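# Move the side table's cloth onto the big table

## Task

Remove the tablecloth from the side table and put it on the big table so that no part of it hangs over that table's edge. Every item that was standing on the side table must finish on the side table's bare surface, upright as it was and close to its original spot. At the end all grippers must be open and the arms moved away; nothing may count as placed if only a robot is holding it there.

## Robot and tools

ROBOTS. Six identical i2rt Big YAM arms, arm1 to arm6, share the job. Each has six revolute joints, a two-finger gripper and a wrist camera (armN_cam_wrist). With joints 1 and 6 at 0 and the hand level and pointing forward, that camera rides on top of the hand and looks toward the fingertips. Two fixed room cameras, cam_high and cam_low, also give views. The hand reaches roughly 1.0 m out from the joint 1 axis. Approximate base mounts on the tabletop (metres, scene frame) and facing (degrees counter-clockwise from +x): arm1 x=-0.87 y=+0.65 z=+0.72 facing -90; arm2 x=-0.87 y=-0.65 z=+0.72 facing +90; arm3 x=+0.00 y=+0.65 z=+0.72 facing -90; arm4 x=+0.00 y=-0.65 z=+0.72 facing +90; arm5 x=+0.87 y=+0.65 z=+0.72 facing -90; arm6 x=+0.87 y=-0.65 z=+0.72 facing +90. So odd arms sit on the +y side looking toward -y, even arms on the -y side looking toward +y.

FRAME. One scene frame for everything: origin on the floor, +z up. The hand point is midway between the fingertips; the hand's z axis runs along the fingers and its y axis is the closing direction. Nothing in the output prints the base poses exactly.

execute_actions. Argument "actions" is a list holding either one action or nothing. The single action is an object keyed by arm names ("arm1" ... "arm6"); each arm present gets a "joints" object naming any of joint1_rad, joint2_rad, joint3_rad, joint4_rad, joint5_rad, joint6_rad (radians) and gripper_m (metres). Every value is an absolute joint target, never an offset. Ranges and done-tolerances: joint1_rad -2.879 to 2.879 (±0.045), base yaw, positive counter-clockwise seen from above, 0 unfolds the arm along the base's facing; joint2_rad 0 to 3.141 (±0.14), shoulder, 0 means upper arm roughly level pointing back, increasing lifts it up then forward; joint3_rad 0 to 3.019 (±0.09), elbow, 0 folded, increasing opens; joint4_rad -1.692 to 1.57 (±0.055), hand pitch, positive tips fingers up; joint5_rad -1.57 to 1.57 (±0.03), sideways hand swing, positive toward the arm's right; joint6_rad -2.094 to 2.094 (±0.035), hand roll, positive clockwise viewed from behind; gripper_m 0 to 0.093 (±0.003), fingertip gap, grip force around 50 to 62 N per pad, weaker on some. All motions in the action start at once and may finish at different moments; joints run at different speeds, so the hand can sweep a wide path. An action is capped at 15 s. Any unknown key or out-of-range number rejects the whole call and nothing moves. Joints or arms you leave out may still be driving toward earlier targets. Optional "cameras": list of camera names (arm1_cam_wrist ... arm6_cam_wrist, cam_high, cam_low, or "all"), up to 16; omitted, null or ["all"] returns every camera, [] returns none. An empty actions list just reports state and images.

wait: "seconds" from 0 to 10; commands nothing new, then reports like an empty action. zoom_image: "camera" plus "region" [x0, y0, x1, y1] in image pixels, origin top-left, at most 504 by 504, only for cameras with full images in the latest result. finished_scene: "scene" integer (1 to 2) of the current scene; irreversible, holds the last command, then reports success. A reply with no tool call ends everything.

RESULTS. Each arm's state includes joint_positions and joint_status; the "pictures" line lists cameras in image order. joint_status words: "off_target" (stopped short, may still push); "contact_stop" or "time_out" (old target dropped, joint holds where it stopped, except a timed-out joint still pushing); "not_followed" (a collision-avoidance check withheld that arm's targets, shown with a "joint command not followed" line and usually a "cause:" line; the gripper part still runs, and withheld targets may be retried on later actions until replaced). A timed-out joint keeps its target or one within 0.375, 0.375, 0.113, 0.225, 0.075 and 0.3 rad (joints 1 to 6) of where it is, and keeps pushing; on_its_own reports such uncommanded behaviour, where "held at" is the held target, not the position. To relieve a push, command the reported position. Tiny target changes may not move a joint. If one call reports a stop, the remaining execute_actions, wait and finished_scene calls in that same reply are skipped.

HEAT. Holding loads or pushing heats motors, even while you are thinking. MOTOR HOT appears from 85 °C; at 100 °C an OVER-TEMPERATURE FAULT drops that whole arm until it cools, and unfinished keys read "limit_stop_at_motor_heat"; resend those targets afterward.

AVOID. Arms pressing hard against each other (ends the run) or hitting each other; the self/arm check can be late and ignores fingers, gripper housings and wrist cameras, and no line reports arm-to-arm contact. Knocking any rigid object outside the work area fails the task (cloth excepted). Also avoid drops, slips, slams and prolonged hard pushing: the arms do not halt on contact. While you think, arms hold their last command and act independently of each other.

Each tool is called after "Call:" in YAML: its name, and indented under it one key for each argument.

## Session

Call:
execute_actions:
  actions: []

Scene clock: 0.00 s.
arm1.joint_positions: joint1_rad=+0.011 joint2_rad=+0.441 joint3_rad=+1.477 joint4_rad=-1.540 joint5_rad=+0.016 joint6_rad=+0.011 gripper_m=+0.095
arm1.joint_status: not commanded
arm1.hand: x=-0.8738 y=+0.5326 z=+1.3540 quat_wxyz=(-0.363, -0.609, -0.608, +0.358) (m; scene frame)
arm2.joint_positions: joint1_rad=+0.005 joint2_rad=+0.436 joint3_rad=+1.463 joint4_rad=-1.545 joint5_rad=+0.016 joint6_rad=+0.012 gripper_m=+0.094
arm2.joint_status: not commanded
arm2.hand: x=-0.8796 y=-0.5321 z=+1.2900 quat_wxyz=(-0.358, +0.617, -0.606, -0.353) (m; scene frame)
arm3.joint_positions: joint1_rad=+0.006 joint2_rad=+0.449 joint3_rad=+1.469 joint4_rad=-1.528 joint5_rad=-0.015 joint6_rad=+0.002 gripper_m=+0.094
arm3.joint_status: not commanded
arm3.hand: x=-0.0021 y=+0.5246 z=+1.2924 quat_wxyz=(-0.358, -0.617, -0.602, +0.359) (m; scene frame)
arm4.joint_positions: joint1_rad=+0.011 joint2_rad=+0.430 joint3_rad=+1.481 joint4_rad=-1.526 joint5_rad=+0.016 joint6_rad=+0.017 gripper_m=+0.095
arm4.joint_status: not commanded
arm4.hand: x=-0.0032 y=-0.5359 z=+1.2898 quat_wxyz=(-0.359, +0.613, -0.594, -0.378) (m; scene frame)
arm5.joint_positions: joint1_rad=-0.012 joint2_rad=+0.426 joint3_rad=+1.468 joint4_rad=-1.529 joint5_rad=+0.015 joint6_rad=+0.009 gripper_m=+0.094
arm5.joint_status: not commanded
arm5.hand: x=+0.8676 y=+0.5391 z=+1.3561 quat_wxyz=(-0.358, -0.616, -0.593, +0.376) (m; scene frame)
arm6.joint_positions: joint1_rad=+0.003 joint2_rad=+0.454 joint3_rad=+1.482 joint4_rad=-1.543 joint5_rad=+0.010 joint6_rad=-0.016 gripper_m=+0.095
arm6.joint_status: not commanded
arm6.hand: x=+0.8676 y=-0.5253 z=+1.3801 quat_wxyz=(-0.356, +0.624, -0.599, -0.354) (m; scene frame)
pictures: arm1_cam_wrist, arm2_cam_wrist, arm3_cam_wrist, arm4_cam_wrist, arm5_cam_wrist, arm6_cam_wrist, cam_high, cam_low
Images, in order (width x height): arm1_cam_wrist 504x504, arm2_cam_wrist 504x504, arm3_cam_wrist 504x504, arm4_cam_wrist 504x504, arm5_cam_wrist 504x504, arm6_cam_wrist 504x504, cam_high 504x504, cam_low 504x504.

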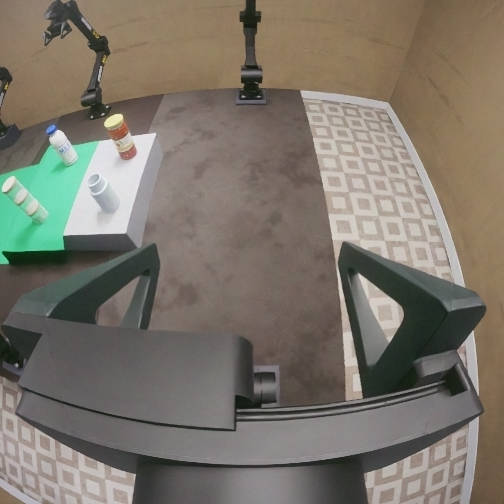

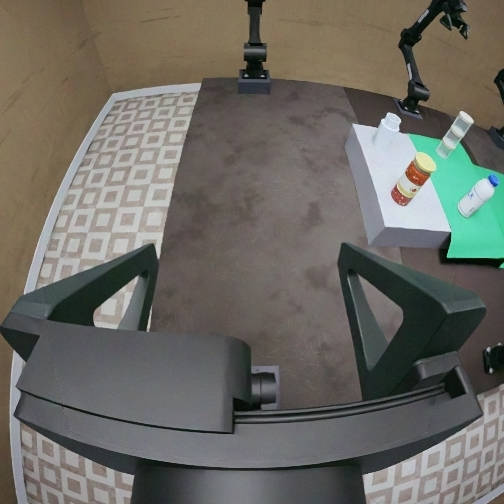

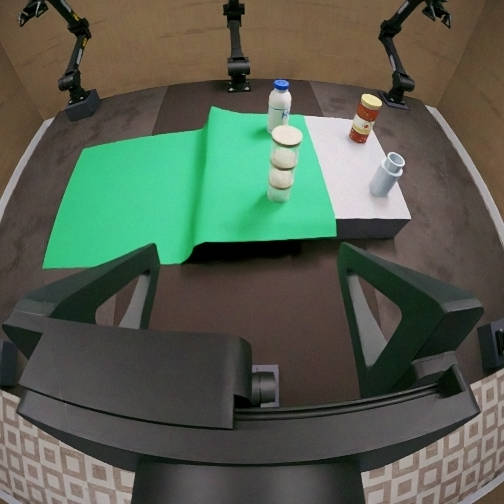

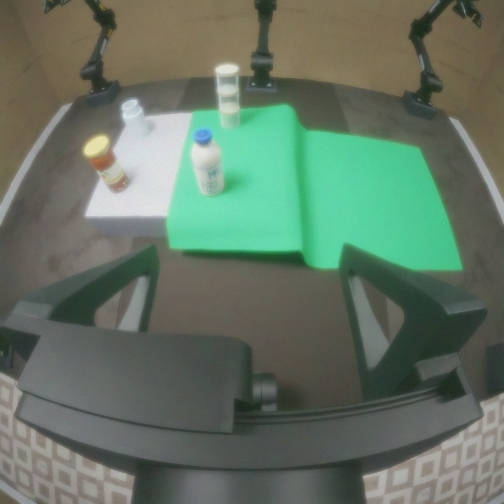

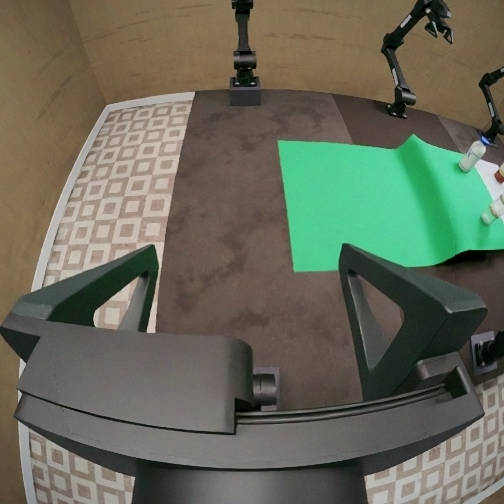

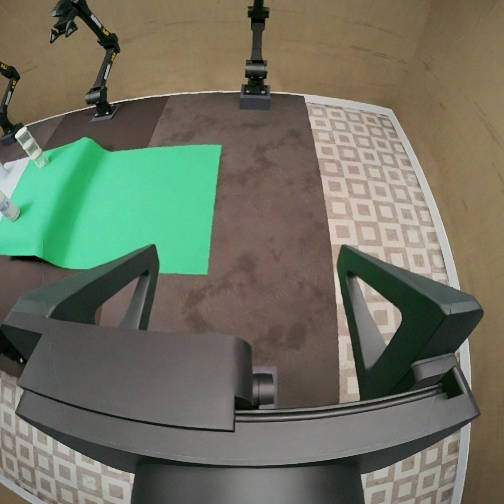

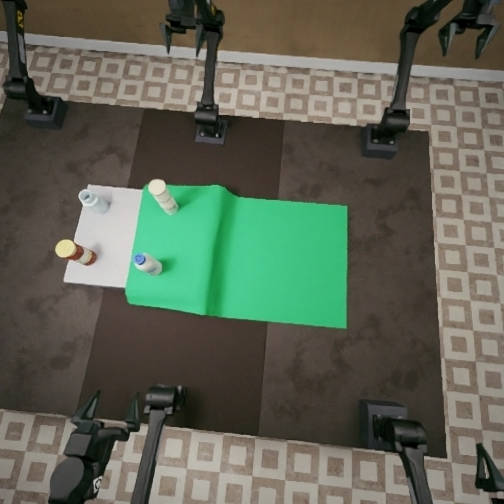

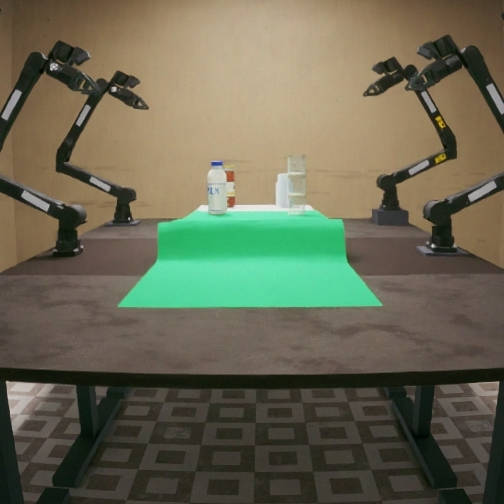

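Call:
execute_actions:
  actions:
    - {"arm3":{"joints":{"joint1_rad":-0.14,"joint2_rad":0.8,"joint3_rad":0.32,"joint4_rad":0.1}},"arm4":{"joints":{"joint1_rad":0.2,"joint2_rad":0.85,"joint3_rad":0.35,"joint4_rad":0.13}},"arm6":{"joints":{"joint1_rad":0.72,"joint2_rad":2.12,"joint3_rad":1.478,"joint4_rad":-0.63}}}
  cameras: ["arm3_cam_wrist","arm4_cam_wrist","cam_high"]

Scene clock: 2.30 s.
arm1.joint_positions: joint1_rad=+0.011 joint2_rad=+0.441 joint3_rad=+1.477 joint4_rad=-1.540 joint5_rad=+0.016 joint6_rad=+0.011 gripper_m=+0.095
arm1.joint_status: not commanded
arm1.hand: x=-0.8738 y=+0.5326 z=+1.3540 quat_wxyz=(-0.363, -0.609, -0.608, +0.358) (m; scene frame)
arm2.joint_positions: joint1_rad=+0.005 joint2_rad=+0.436 joint3_rad=+1.463 joint4_rad=-1.545 joint5_rad=+0.016 joint6_rad=+0.012 gripper_m=+0.094
arm2.joint_status: not commanded
arm2.hand: x=-0.8796 y=-0.5321 z=+1.2900 quat_wxyz=(-0.358, +0.617, -0.606, -0.353) (m; scene frame)
arm3.joint_positions: joint1_rad=-0.136 joint2_rad=+0.807 joint3_rad=+0.317 joint4_rad=+0.081 joint5_rad=-0.015 joint6_rad=+0.002 gripper_m=+0.094
arm3.joint_status: all done
arm3.hand: x=-0.0621 y=+0.2834 z=+0.9039 quat_wxyz=(-0.358, -0.638, -0.540, +0.416) (m; scene frame)
arm4.joint_positions: joint1_rad=+0.193 joint2_rad=+0.861 joint3_rad=+0.345 joint4_rad=+0.105 joint5_rad=+0.016 joint6_rad=+0.017 gripper_m=+0.095
arm4.joint_status: all done
arm4.hand: x=-0.0886 y=-0.2760 z=+0.8960 quat_wxyz=(-0.340, +0.651, -0.525, -0.430) (m; scene frame)
arm5.joint_positions: joint1_rad=-0.012 joint2_rad=+0.426 joint3_rad=+1.468 joint4_rad=-1.529 joint5_rad=+0.015 joint6_rad=+0.009 gripper_m=+0.094
arm5.joint_status: not commanded
arm5.hand: x=+0.8676 y=+0.5391 z=+1.3561 quat_wxyz=(-0.358, -0.616, -0.593, +0.376) (m; scene frame)
arm6.joint_positions: joint1_rad=+0.727 joint2_rad=+2.131 joint3_rad=+1.460 joint4_rad=-0.640 joint5_rad=+0.011 joint6_rad=-0.016 gripper_m=+0.095
arm6.joint_status: all done
arm6.hand: x=+0.4312 y=-0.1800 z=+0.7551 quat_wxyz=(-0.056, +0.913, -0.387, -0.115) (m; scene frame)
pictures: arm3_cam_wrist, arm4_cam_wrist, cam_high
Images, in order (width x height): arm3_cam_wrist 504x504, arm4_cam_wrist 504x504, cam_high 504x504.

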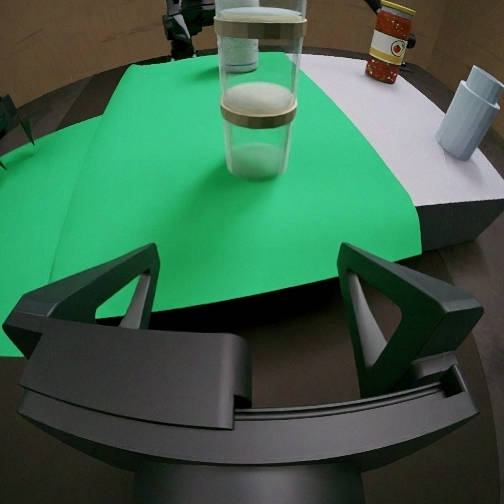

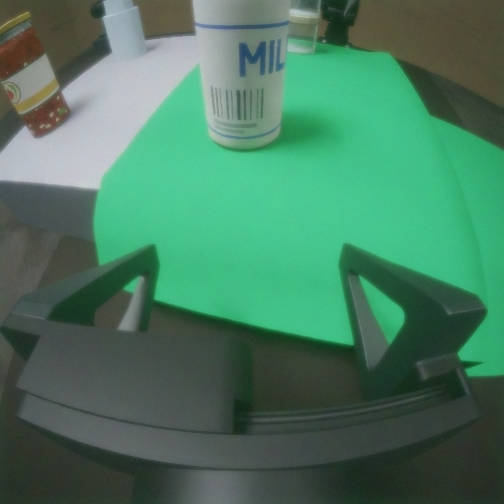

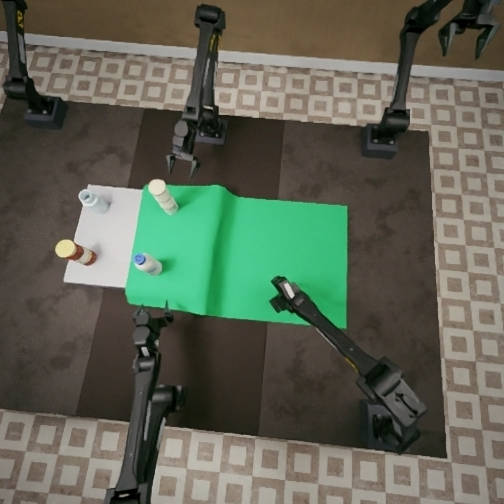

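Call:
execute_actions:
  actions:
    - {"arm3":{"joints":{"joint1_rad":-0.16,"joint2_rad":1.39,"joint3_rad":0.665,"joint4_rad":0.36}},"arm4":{"joints":{"joint1_rad":0.215,"joint2_rad":1.39,"joint3_rad":0.69,"joint4_rad":0.36}},"arm6":{"joints":{"joint2_rad":2.3}}}
  cameras: ["arm3_cam_wrist","arm4_cam_wrist","cam_low"]

Scene clock: 4.10 s.
arm1.joint_positions: joint1_rad=+0.011 joint2_rad=+0.441 joint3_rad=+1.477 joint4_rad=-1.540 joint5_rad=+0.016 joint6_rad=+0.011 gripper_m=+0.095
arm1.joint_status: not commanded
arm1.hand: x=-0.8738 y=+0.5326 z=+1.3540 quat_wxyz=(-0.363, -0.609, -0.608, +0.358) (m; scene frame)
arm2.joint_positions: joint1_rad=+0.005 joint2_rad=+0.436 joint3_rad=+1.463 joint4_rad=-1.545 joint5_rad=+0.016 joint6_rad=+0.012 gripper_m=+0.094
arm2.joint_status: not commanded
arm2.hand: x=-0.8796 y=-0.5321 z=+1.2900 quat_wxyz=(-0.358, +0.617, -0.606, -0.353) (m; scene frame)
arm3.joint_positions: joint1_rad=-0.152 joint2_rad=+1.403 joint3_rad=+0.637 joint4_rad=+0.350 joint5_rad=-0.015 joint6_rad=+0.002 gripper_m=+0.094
arm3.joint_status: all done
arm3.hand: x=-0.0972 y=+0.1332 z=+0.8808 quat_wxyz=(-0.353, -0.644, -0.536, +0.416) (m; scene frame)
arm4.joint_positions: joint1_rad=+0.204 joint2_rad=+1.398 joint3_rad=+0.661 joint4_rad=+0.345 joint5_rad=+0.016 joint6_rad=+0.017 gripper_m=+0.095
arm4.joint_status: all done
arm4.hand: x=-0.1304 y=-0.1324 z=+0.8853 quat_wxyz=(-0.342, +0.650, -0.518, -0.439) (m; scene frame)
arm5.joint_positions: joint1_rad=-0.012 joint2_rad=+0.426 joint3_rad=+1.468 joint4_rad=-1.529 joint5_rad=+0.015 joint6_rad=+0.009 gripper_m=+0.094
arm5.joint_status: not commanded
arm5.hand: x=+0.8676 y=+0.5391 z=+1.3561 quat_wxyz=(-0.358, -0.616, -0.593, +0.376) (m; scene frame)
arm6.joint_positions: joint1_rad=+0.727 joint2_rad=+2.194 joint3_rad=+1.494 joint4_rad=-0.630 joint5_rad=+0.011 joint6_rad=-0.015 gripper_m=+0.095
arm6.joint_status: all done
arm6.hand: x=+0.4276 y=-0.1760 z=+0.7279 quat_wxyz=(-0.052, +0.914, -0.388, -0.106) (m; scene frame)
pictures: arm3_cam_wrist, arm4_cam_wrist, cam_low
Images, in order (width x height): arm3_cam_wrist 504x504, arm4_cam_wrist 504x504, cam_low 504x504.

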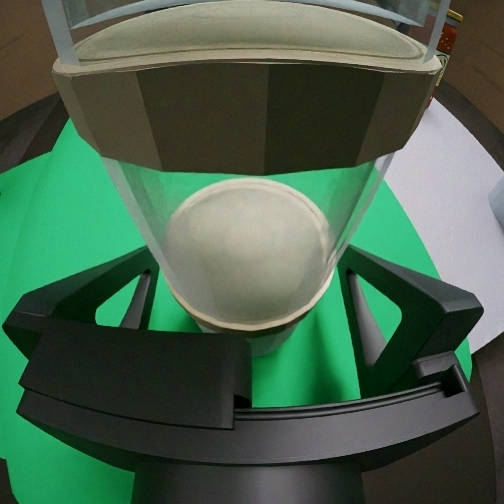

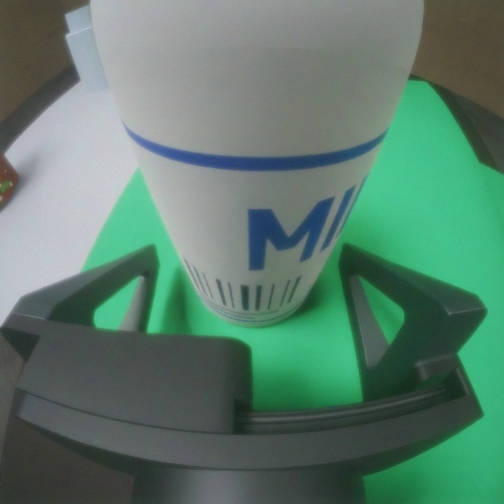

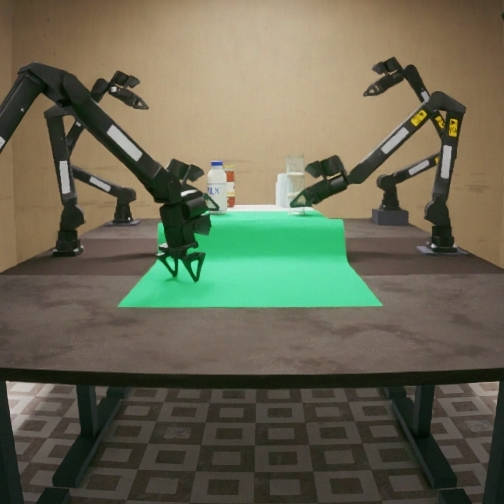

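Call:
execute_actions:
  actions:
    - {"arm3":{"joints":{"joint3_rad":0.595}},"arm4":{"joints":{"gripper_m":0.04}}}
  cameras: ["arm3_cam_wrist"]

Call:
execute_actions:
  actions:
    - {"arm3":{"joints":{"gripper_m":0.04}},"arm4":{"joints":{"joint3_rad":0.84,"joint4_rad":0.29}}}
  cameras: ["arm3_cam_wrist","cam_low"]

Scene clock: 5.17 s.
arm1.joint_positions: joint1_rad=+0.011 joint2_rad=+0.441 joint3_rad=+1.477 joint4_rad=-1.540 joint5_rad=+0.016 joint6_rad=+0.011 gripper_m=+0.095
arm1.joint_status: not commanded
arm1.hand: x=-0.8738 y=+0.5326 z=+1.3540 quat_wxyz=(-0.363, -0.609, -0.608, +0.358) (m; scene frame)
arm2.joint_positions: joint1_rad=+0.005 joint2_rad=+0.436 joint3_rad=+1.463 joint4_rad=-1.545 joint5_rad=+0.016 joint6_rad=+0.012 gripper_m=+0.094
arm2.joint_status: not commanded
arm2.hand: x=-0.8796 y=-0.5321 z=+1.2900 quat_wxyz=(-0.358, +0.617, -0.606, -0.353) (m; scene frame)
arm3.joint_positions: joint1_rad=-0.152 joint2_rad=+1.401 joint3_rad=+0.594 joint4_rad=+0.350 joint5_rad=-0.015 joint6_rad=+0.002 gripper_m=+0.094
arm3.joint_status: all done
arm3.hand: x=-0.0942 y=+0.1489 z=+0.8613 quat_wxyz=(-0.342, -0.652, -0.543, +0.403) (m; scene frame)
arm4.joint_positions: joint1_rad=+0.205 joint2_rad=+1.398 joint3_rad=+0.661 joint4_rad=+0.345 joint5_rad=+0.019 joint6_rad=+0.015 gripper_m=+0.065
arm4.joint_status: gripper_m off_target (ended at +0.065, target +0.040)
arm4.hand: x=-0.1302 y=-0.1323 z=+0.8853 quat_wxyz=(-0.343, +0.650, -0.518, -0.438) (m; scene frame)
arm5.joint_positions: joint1_rad=-0.012 joint2_rad=+0.426 joint3_rad=+1.468 joint4_rad=-1.529 joint5_rad=+0.015 joint6_rad=+0.009 gripper_m=+0.094
arm5.joint_status: not commanded
arm5.hand: x=+0.8676 y=+0.5391 z=+1.3561 quat_wxyz=(-0.358, -0.616, -0.593, +0.376) (m; scene frame)
arm6.joint_positions: joint1_rad=+0.727 joint2_rad=+2.194 joint3_rad=+1.494 joint4_rad=-0.630 joint5_rad=+0.011 joint6_rad=-0.015 gripper_m=+0.095
arm6.joint_status: not commanded
arm6.hand: x=+0.4276 y=-0.1760 z=+0.7279 quat_wxyz=(-0.052, +0.914, -0.388, -0.106) (m; scene frame)
pictures: arm3_cam_wrist
Images, in order (width x height): arm3_cam_wrist 504x504.

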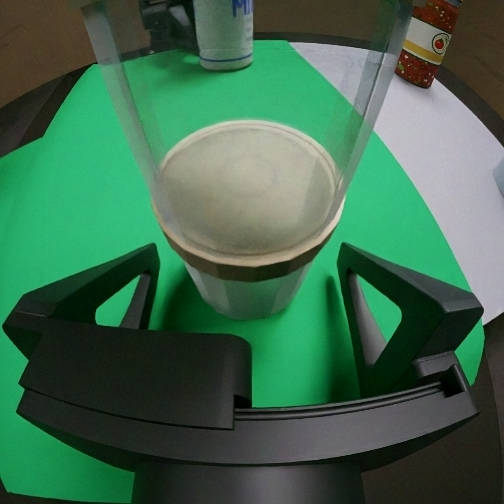

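Scene clock: 6.13 s.
arm1.joint_positions: joint1_rad=+0.011 joint2_rad=+0.441 joint3_rad=+1.477 joint4_rad=-1.540 joint5_rad=+0.016 joint6_rad=+0.011 gripper_m=+0.095
arm1.joint_status: not commanded
arm1.hand: x=-0.8738 y=+0.5326 z=+1.3540 quat_wxyz=(-0.363, -0.609, -0.608, +0.358) (m; scene frame)
arm2.joint_positions: joint1_rad=+0.005 joint2_rad=+0.436 joint3_rad=+1.463 joint4_rad=-1.545 joint5_rad=+0.016 joint6_rad=+0.012 gripper_m=+0.094
arm2.joint_status: not commanded
arm2.hand: x=-0.8796 y=-0.5321 z=+1.2900 quat_wxyz=(-0.358, +0.617, -0.606, -0.353) (m; scene frame)
arm3.joint_positions: joint1_rad=-0.152 joint2_rad=+1.401 joint3_rad=+0.594 joint4_rad=+0.350 joint5_rad=-0.016 joint6_rad=+0.002 gripper_m=+0.058
arm3.joint_status: gripper_m off_target (ended at +0.058, target +0.040)
arm3.hand: x=-0.0941 y=+0.1488 z=+0.8613 quat_wxyz=(-0.342, -0.652, -0.543, +0.403) (m; scene frame)
arm4.joint_positions: joint1_rad=+0.205 joint2_rad=+1.411 joint3_rad=+0.760 joint4_rad=+0.274 joint5_rad=+0.019 joint6_rad=+0.015 gripper_m=+0.065
arm4.joint_status: all done
arm4.hand: x=-0.1370 y=-0.1058 z=+0.9136 quat_wxyz=(-0.347, +0.647, -0.515, -0.443) (m; scene frame)
arm5.joint_positions: joint1_rad=-0.012 joint2_rad=+0.426 joint3_rad=+1.468 joint4_rad=-1.529 joint5_rad=+0.015 joint6_rad=+0.009 gripper_m=+0.094
arm5.joint_status: not commanded
arm5.hand: x=+0.8676 y=+0.5391 z=+1.3561 quat_wxyz=(-0.358, -0.616, -0.593, +0.376) (m; scene frame)
arm6.joint_positions: joint1_rad=+0.727 joint2_rad=+2.194 joint3_rad=+1.494 joint4_rad=-0.630 joint5_rad=+0.011 joint6_rad=-0.015 gripper_m=+0.095
arm6.joint_status: not commanded
arm6.hand: x=+0.4276 y=-0.1760 z=+0.7279 quat_wxyz=(-0.052, +0.914, -0.388, -0.106) (m; scene frame)
pictures: arm3_cam_wrist, cam_low
Images, in order (width x height): arm3_cam_wrist 504x504, cam_low 504x504.

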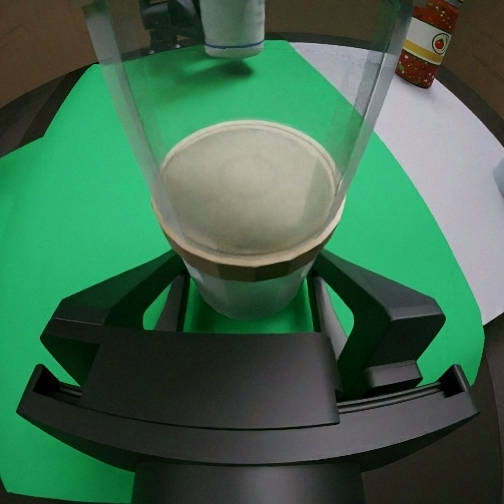

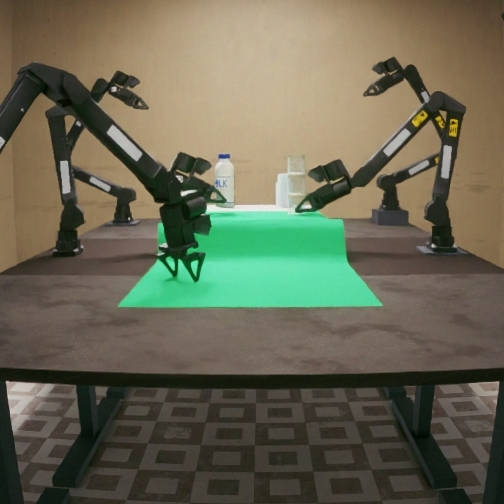

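Call:
execute_actions:
  actions:
    - {"arm3":{"joints":{"joint3_rad":0.78,"joint4_rad":0.29}}}
  cameras: ["cam_low"]

Call:
execute_actions:
  actions:
    - {"arm6":{"joints":{"gripper_m":0.0}}}
  cameras: []

Call:
execute_actions:
  actions:
    - {"arm6":{"joints":{"joint1_rad":0.1,"joint2_rad":2.25}}}
  cameras: ["cam_low","cam_high"]

Scene clock: 8.20 s.
arm1.joint_positions: joint1_rad=+0.011 joint2_rad=+0.441 joint3_rad=+1.477 joint4_rad=-1.540 joint5_rad=+0.016 joint6_rad=+0.011 gripper_m=+0.095
arm1.joint_status: not commanded
arm1.hand: x=-0.8738 y=+0.5326 z=+1.3540 quat_wxyz=(-0.363, -0.609, -0.608, +0.358) (m; scene frame)
arm2.joint_positions: joint1_rad=+0.005 joint2_rad=+0.436 joint3_rad=+1.463 joint4_rad=-1.545 joint5_rad=+0.016 joint6_rad=+0.012 gripper_m=+0.094
arm2.joint_status: not commanded
arm2.hand: x=-0.8796 y=-0.5321 z=+1.2900 quat_wxyz=(-0.358, +0.617, -0.606, -0.353) (m; scene frame)
arm3.joint_positions: joint1_rad=-0.152 joint2_rad=+1.411 joint3_rad=+0.710 joint4_rad=+0.277 joint5_rad=-0.016 joint6_rad=+0.002 gripper_m=+0.058
arm3.joint_status: all done
arm3.hand: x=-0.1008 y=+0.1145 z=+0.8980 quat_wxyz=(-0.351, -0.645, -0.538, +0.414) (m; scene frame)
arm4.joint_positions: joint1_rad=+0.205 joint2_rad=+1.411 joint3_rad=+0.760 joint4_rad=+0.274 joint5_rad=+0.019 joint6_rad=+0.015 gripper_m=+0.065
arm4.joint_status: not commanded
arm4.hand: x=-0.1370 y=-0.1058 z=+0.9136 quat_wxyz=(-0.347, +0.647, -0.515, -0.443) (m; scene frame)
arm5.joint_positions: joint1_rad=-0.012 joint2_rad=+0.426 joint3_rad=+1.468 joint4_rad=-1.529 joint5_rad=+0.015 joint6_rad=+0.009 gripper_m=+0.094
arm5.joint_status: not commanded
arm5.hand: x=+0.8676 y=+0.5391 z=+1.3561 quat_wxyz=(-0.358, -0.616, -0.593, +0.376) (m; scene frame)
arm6.joint_positions: joint1_rad=+0.727 joint2_rad=+2.194 joint3_rad=+1.494 joint4_rad=-0.630 joint5_rad=+0.011 joint6_rad=-0.015 gripper_m=+0.095
arm6.joint_status: not commanded
arm6.hand: x=+0.4276 y=-0.1760 z=+0.7279 quat_wxyz=(-0.052, +0.914, -0.388, -0.106) (m; scene frame)
pictures: cam_low
Images, in order (width x height): cam_low 504x504.

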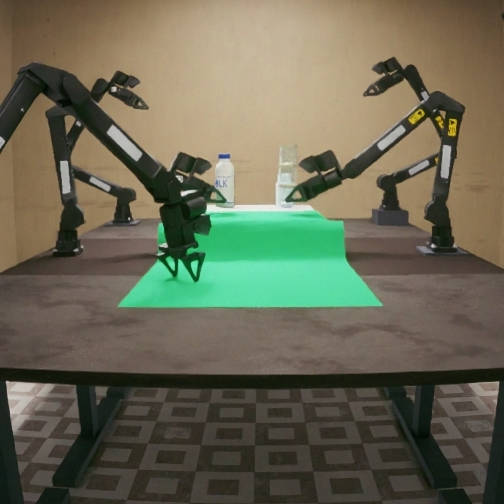

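Scene clock: 8.93 s.
arm1.joint_positions: joint1_rad=+0.011 joint2_rad=+0.441 joint3_rad=+1.477 joint4_rad=-1.540 joint5_rad=+0.016 joint6_rad=+0.011 gripper_m=+0.095
arm1.joint_status: not commanded
arm1.hand: x=-0.8738 y=+0.5326 z=+1.3540 quat_wxyz=(-0.363, -0.609, -0.608, +0.358) (m; scene frame)
arm2.joint_positions: joint1_rad=+0.005 joint2_rad=+0.436 joint3_rad=+1.463 joint4_rad=-1.545 joint5_rad=+0.016 joint6_rad=+0.012 gripper_m=+0.094
arm2.joint_status: not commanded
arm2.hand: x=-0.8796 y=-0.5321 z=+1.2900 quat_wxyz=(-0.358, +0.617, -0.606, -0.353) (m; scene frame)
arm3.joint_positions: joint1_rad=-0.152 joint2_rad=+1.411 joint3_rad=+0.710 joint4_rad=+0.277 joint5_rad=-0.016 joint6_rad=+0.002 gripper_m=+0.058
arm3.joint_status: not commanded
arm3.hand: x=-0.1008 y=+0.1145 z=+0.8980 quat_wxyz=(-0.351, -0.645, -0.538, +0.414) (m; scene frame)
arm4.joint_positions: joint1_rad=+0.205 joint2_rad=+1.411 joint3_rad=+0.760 joint4_rad=+0.274 joint5_rad=+0.019 joint6_rad=+0.015 gripper_m=+0.065
arm4.joint_status: not commanded
arm4.hand: x=-0.1370 y=-0.1058 z=+0.9136 quat_wxyz=(-0.347, +0.647, -0.515, -0.443) (m; scene frame)
arm5.joint_positions: joint1_rad=-0.012 joint2_rad=+0.426 joint3_rad=+1.468 joint4_rad=-1.529 joint5_rad=+0.015 joint6_rad=+0.009 gripper_m=+0.094
arm5.joint_status: not commanded
arm5.hand: x=+0.8676 y=+0.5391 z=+1.3561 quat_wxyz=(-0.358, -0.616, -0.593, +0.376) (m; scene frame)
arm6.joint_positions: joint1_rad=+0.727 joint2_rad=+2.196 joint3_rad=+1.497 joint4_rad=-0.625 joint5_rad=+0.010 joint6_rad=-0.015 gripper_m=+0.001
arm6.joint_status: all done
arm6.hand: x=+0.4260 y=-0.1744 z=+0.7282 quat_wxyz=(-0.053, +0.914, -0.388, -0.109) (m; scene frame)
pictures: none
No camera images: the call's "cameras" was empty. Leave "cameras" out to get every camera's image.

Scene clock: 10.30 s.
arm1.joint_positions: joint1_rad=+0.011 joint2_rad=+0.441 joint3_rad=+1.477 joint4_rad=-1.540 joint5_rad=+0.016 joint6_rad=+0.011 gripper_m=+0.095
arm1.joint_status: not commanded
arm1.hand: x=-0.8738 y=+0.5326 z=+1.3540 quat_wxyz=(-0.363, -0.609, -0.608, +0.358) (m; scene frame)
arm2.joint_positions: joint1_rad=+0.005 joint2_rad=+0.436 joint3_rad=+1.463 joint4_rad=-1.545 joint5_rad=+0.016 joint6_rad=+0.012 gripper_m=+0.094
arm2.joint_status: not commanded
arm2.hand: x=-0.8796 y=-0.5321 z=+1.2900 quat_wxyz=(-0.358, +0.617, -0.606, -0.353) (m; scene frame)
arm3.joint_positions: joint1_rad=-0.152 joint2_rad=+1.411 joint3_rad=+0.710 joint4_rad=+0.277 joint5_rad=-0.016 joint6_rad=+0.002 gripper_m=+0.058
arm3.joint_status: not commanded
arm3.hand: x=-0.1008 y=+0.1145 z=+0.8980 quat_wxyz=(-0.351, -0.645, -0.538, +0.414) (m; scene frame)
arm4.joint_positions: joint1_rad=+0.205 joint2_rad=+1.411 joint3_rad=+0.760 joint4_rad=+0.274 joint5_rad=+0.019 joint6_rad=+0.015 gripper_m=+0.065
arm4.joint_status: not commanded
arm4.hand: x=-0.1370 y=-0.1058 z=+0.9136 quat_wxyz=(-0.347, +0.647, -0.515, -0.443) (m; scene frame)
arm5.joint_positions: joint1_rad=-0.012 joint2_rad=+0.426 joint3_rad=+1.468 joint4_rad=-1.529 joint5_rad=+0.015 joint6_rad=+0.009 gripper_m=+0.094
arm5.joint_status: not commanded
arm5.hand: x=+0.8676 y=+0.5391 z=+1.3561 quat_wxyz=(-0.358, -0.616, -0.593, +0.376) (m; scene frame)
arm6.joint_positions: joint1_rad=+0.071 joint2_rad=+2.195 joint3_rad=+1.497 joint4_rad=-0.620 joint5_rad=+0.021 joint6_rad=-0.015 gripper_m=+0.001
arm6.joint_status: all done
arm6.hand: x=+0.8102 y=-0.0009 z=+0.7290 quat_wxyz=(-0.092, +0.739, -0.662, -0.084) (m; scene frame)
pictures: cam_high, cam_low
Images, in order (width x height): cam_high 504x504, cam_low 504x504.

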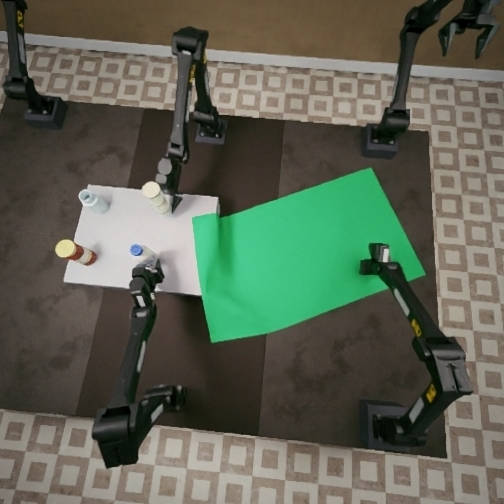

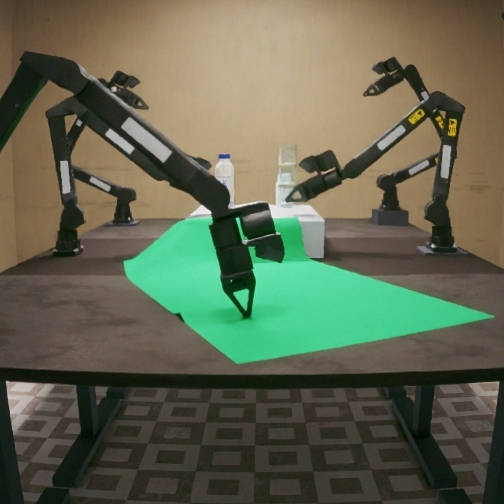

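Overshoot then come back, as before.

Call:
execute_actions:
  actions:
    - {"arm6":{"joints":{"joint1_rad":-0.2}},"arm3":{"joints":{"joint3_rad":0.61,"joint4_rad":0.37}},"arm4":{"joints":{"joint3_rad":0.67,"joint4_rad":0.365}}}
  cameras: ["cam_low","cam_high"]

Call:
execute_actions:
  actions:
    - {"arm6":{"joints":{"joint1_rad":0.07}},"arm3":{"joints":{"gripper_m":0.093}},"arm4":{"joints":{"gripper_m":0.093}}}
  cameras: ["cam_low","cam_high"]

Scene clock: 12.57 s.
arm1.joint_positions: joint1_rad=+0.011 joint2_rad=+0.441 joint3_rad=+1.477 joint4_rad=-1.540 joint5_rad=+0.016 joint6_rad=+0.011 gripper_m=+0.095
arm1.joint_status: not commanded
arm1.hand: x=-0.8738 y=+0.5326 z=+1.3540 quat_wxyz=(-0.363, -0.609, -0.608, +0.358) (m; scene frame)
arm2.joint_positions: joint1_rad=+0.005 joint2_rad=+0.436 joint3_rad=+1.463 joint4_rad=-1.545 joint5_rad=+0.016 joint6_rad=+0.012 gripper_m=+0.094
arm2.joint_status: not commanded
arm2.hand: x=-0.8796 y=-0.5321 z=+1.2900 quat_wxyz=(-0.358, +0.617, -0.606, -0.353) (m; scene frame)
arm3.joint_positions: joint1_rad=-0.152 joint2_rad=+1.406 joint3_rad=+0.602 joint4_rad=+0.349 joint5_rad=-0.016 joint6_rad=+0.002 gripper_m=+0.058
arm3.joint_status: all done
arm3.hand: x=-0.0947 y=+0.1461 z=+0.8619 quat_wxyz=(-0.342, -0.652, -0.543, +0.403) (m; scene frame)
arm4.joint_positions: joint1_rad=+0.206 joint2_rad=+1.403 joint3_rad=+0.668 joint4_rad=+0.340 joint5_rad=+0.018 joint6_rad=+0.014 gripper_m=+0.065
arm4.joint_status: all done
arm4.hand: x=-0.1313 y=-0.1303 z=+0.8849 quat_wxyz=(-0.342, +0.652, -0.517, -0.437) (m; scene frame)
arm5.joint_positions: joint1_rad=-0.012 joint2_rad=+0.426 joint3_rad=+1.468 joint4_rad=-1.529 joint5_rad=+0.015 joint6_rad=+0.009 gripper_m=+0.094
arm5.joint_status: not commanded
arm5.hand: x=+0.8676 y=+0.5391 z=+1.3561 quat_wxyz=(-0.358, -0.616, -0.593, +0.376) (m; scene frame)
arm6.joint_positions: joint1_rad=-0.223 joint2_rad=+2.195 joint3_rad=+1.497 joint4_rad=-0.620 joint5_rad=+0.017 joint6_rad=-0.015 gripper_m=+0.001
arm6.joint_status: all done
arm6.hand: x=+1.0005 y=-0.0113 z=+0.7293 quat_wxyz=(-0.103, +0.635, -0.763, -0.071) (m; scene frame)
pictures: cam_high, cam_low
Images, in order (width x height): cam_high 504x504, cam_low 504x504.

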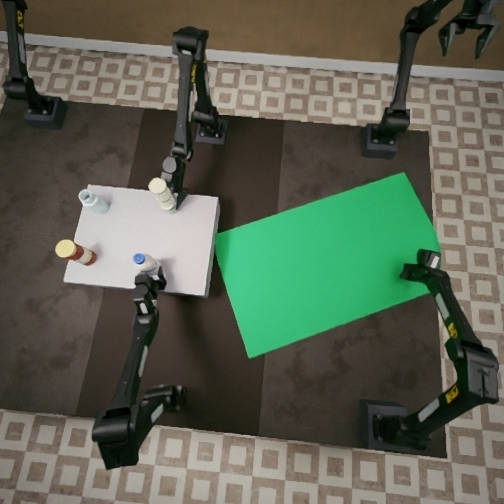

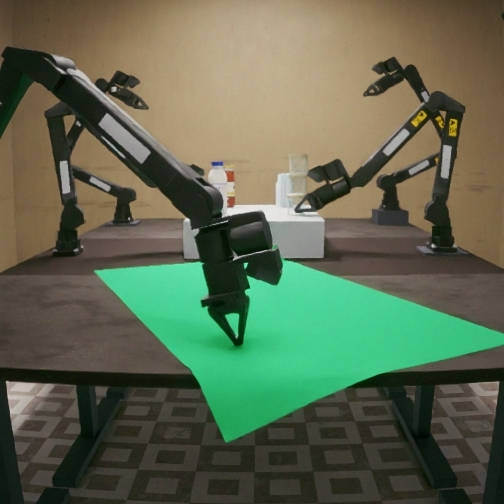

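Scene clock: 13.70 s.
arm1.joint_positions: joint1_rad=+0.011 joint2_rad=+0.441 joint3_rad=+1.477 joint4_rad=-1.540 joint5_rad=+0.016 joint6_rad=+0.011 gripper_m=+0.095
arm1.joint_status: not commanded
arm1.hand: x=-0.8738 y=+0.5326 z=+1.3540 quat_wxyz=(-0.363, -0.609, -0.608, +0.358) (m; scene frame)
arm2.joint_positions: joint1_rad=+0.005 joint2_rad=+0.436 joint3_rad=+1.463 joint4_rad=-1.545 joint5_rad=+0.016 joint6_rad=+0.012 gripper_m=+0.094
arm2.joint_status: not commanded
arm2.hand: x=-0.8796 y=-0.5321 z=+1.2900 quat_wxyz=(-0.358, +0.617, -0.606, -0.353) (m; scene frame)
arm3.joint_positions: joint1_rad=-0.152 joint2_rad=+1.405 joint3_rad=+0.602 joint4_rad=+0.350 joint5_rad=-0.016 joint6_rad=+0.002 gripper_m=+0.093
arm3.joint_status: all done
arm3.hand: x=-0.0947 y=+0.1459 z=+0.8628 quat_wxyz=(-0.343, -0.652, -0.543, +0.404) (m; scene frame)
arm4.joint_positions: joint1_rad=+0.206 joint2_rad=+1.403 joint3_rad=+0.668 joint4_rad=+0.341 joint5_rad=+0.018 joint6_rad=+0.014 gripper_m=+0.093
arm4.joint_status: all done
arm4.hand: x=-0.1313 y=-0.1303 z=+0.8850 quat_wxyz=(-0.342, +0.651, -0.517, -0.437) (m; scene frame)
arm5.joint_positions: joint1_rad=-0.012 joint2_rad=+0.426 joint3_rad=+1.468 joint4_rad=-1.529 joint5_rad=+0.015 joint6_rad=+0.009 gripper_m=+0.094
arm5.joint_status: not commanded
arm5.hand: x=+0.8676 y=+0.5391 z=+1.3561 quat_wxyz=(-0.358, -0.616, -0.593, +0.376) (m; scene frame)
arm6.joint_positions: joint1_rad=+0.091 joint2_rad=+2.195 joint3_rad=+1.497 joint4_rad=-0.620 joint5_rad=+0.003 joint6_rad=-0.015 gripper_m=+0.001
arm6.joint_status: all done
arm6.hand: x=+0.7940 y=-0.0026 z=+0.7289 quat_wxyz=(-0.084, +0.747, -0.653, -0.091) (m; scene frame)
pictures: cam_high, cam_low
Images, in order (width x height): cam_high 504x504, cam_low 504x504.

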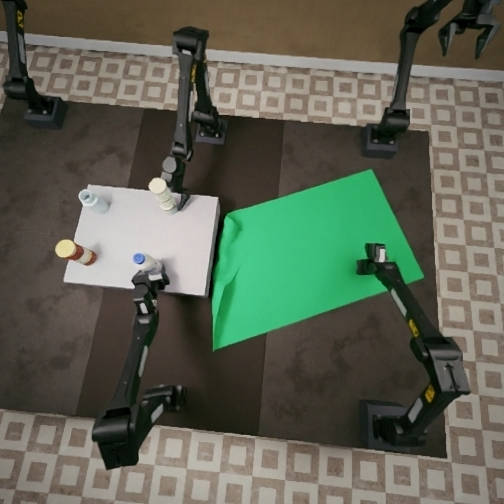

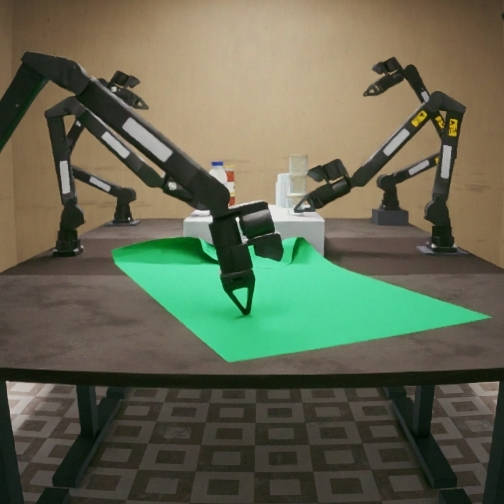

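Call:
execute_actions:
  actions:
    - {"arm6":{"joints":{"joint2_rad":1.5}},"arm3":{"joints":{"joint2_rad":0.7,"joint3_rad":0.3,"joint4_rad":0.2}},"arm4":{"joints":{"joint2_rad":0.7,"joint3_rad":0.3,"joint4_rad":0.2}}}
  cameras: ["cam_high","cam_low"]

Scene clock: 15.63 s.
arm1.joint_positions: joint1_rad=+0.011 joint2_rad=+0.441 joint3_rad=+1.477 joint4_rad=-1.540 joint5_rad=+0.016 joint6_rad=+0.011 gripper_m=+0.095
arm1.joint_status: not commanded
arm1.hand: x=-0.8738 y=+0.5326 z=+1.3540 quat_wxyz=(-0.363, -0.609, -0.608, +0.358) (m; scene frame)
arm2.joint_positions: joint1_rad=+0.005 joint2_rad=+0.436 joint3_rad=+1.463 joint4_rad=-1.545 joint5_rad=+0.016 joint6_rad=+0.012 gripper_m=+0.094
arm2.joint_status: not commanded
arm2.hand: x=-0.8796 y=-0.5321 z=+1.2900 quat_wxyz=(-0.358, +0.617, -0.606, -0.353) (m; scene frame)
arm3.joint_positions: joint1_rad=-0.152 joint2_rad=+0.697 joint3_rad=+0.294 joint4_rad=+0.201 joint5_rad=-0.016 joint6_rad=+0.002 gripper_m=+0.093
arm3.joint_status: all done
arm3.hand: x=-0.0673 y=+0.2886 z=+0.9571 quat_wxyz=(-0.408, -0.595, -0.497, +0.483) (m; scene frame)
arm4.joint_positions: joint1_rad=+0.206 joint2_rad=+0.701 joint3_rad=+0.295 joint4_rad=+0.207 joint5_rad=+0.017 joint6_rad=+0.017 gripper_m=+0.093
arm4.joint_status: all done
arm4.hand: x=-0.0892 y=-0.2927 z=+0.9475 quat_wxyz=(-0.388, +0.605, -0.483, -0.500) (m; scene frame)
arm5.joint_positions: joint1_rad=-0.012 joint2_rad=+0.426 joint3_rad=+1.468 joint4_rad=-1.529 joint5_rad=+0.015 joint6_rad=+0.009 gripper_m=+0.094
arm5.joint_status: not commanded
arm5.hand: x=+0.8676 y=+0.5391 z=+1.3561 quat_wxyz=(-0.358, -0.616, -0.593, +0.376) (m; scene frame)
arm6.joint_positions: joint1_rad=+0.076 joint2_rad=+1.503 joint3_rad=+1.466 joint4_rad=-0.631 joint5_rad=+0.007 joint6_rad=-0.015 gripper_m=+0.001
arm6.joint_status: all done
arm6.hand: x=+0.8051 y=-0.0133 z=+1.1611 quat_wxyz=(-0.296, +0.673, -0.599, -0.318) (m; scene frame)
pictures: cam_high, cam_low
Images, in order (width x height): cam_high 504x504, cam_low 504x504.

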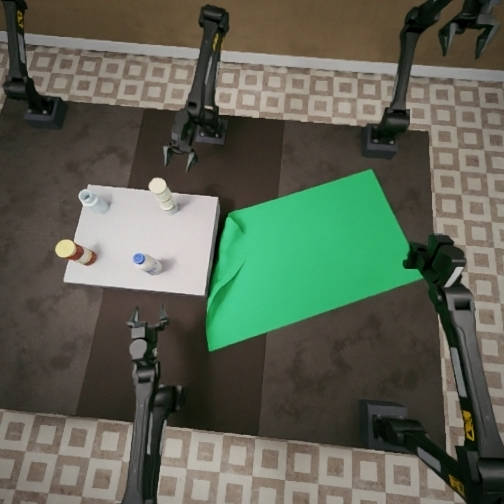

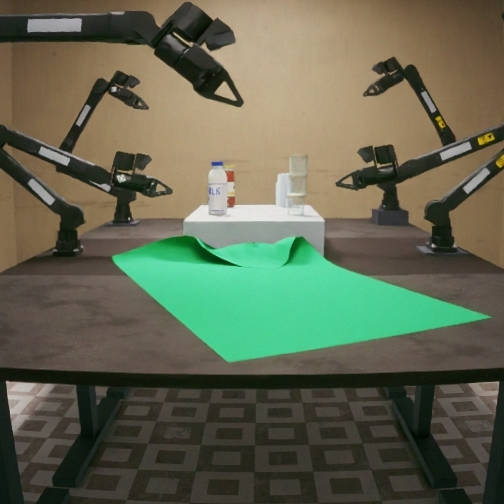

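Call:
finished_scene:
  scene: 2

The scene is finished: the task was done.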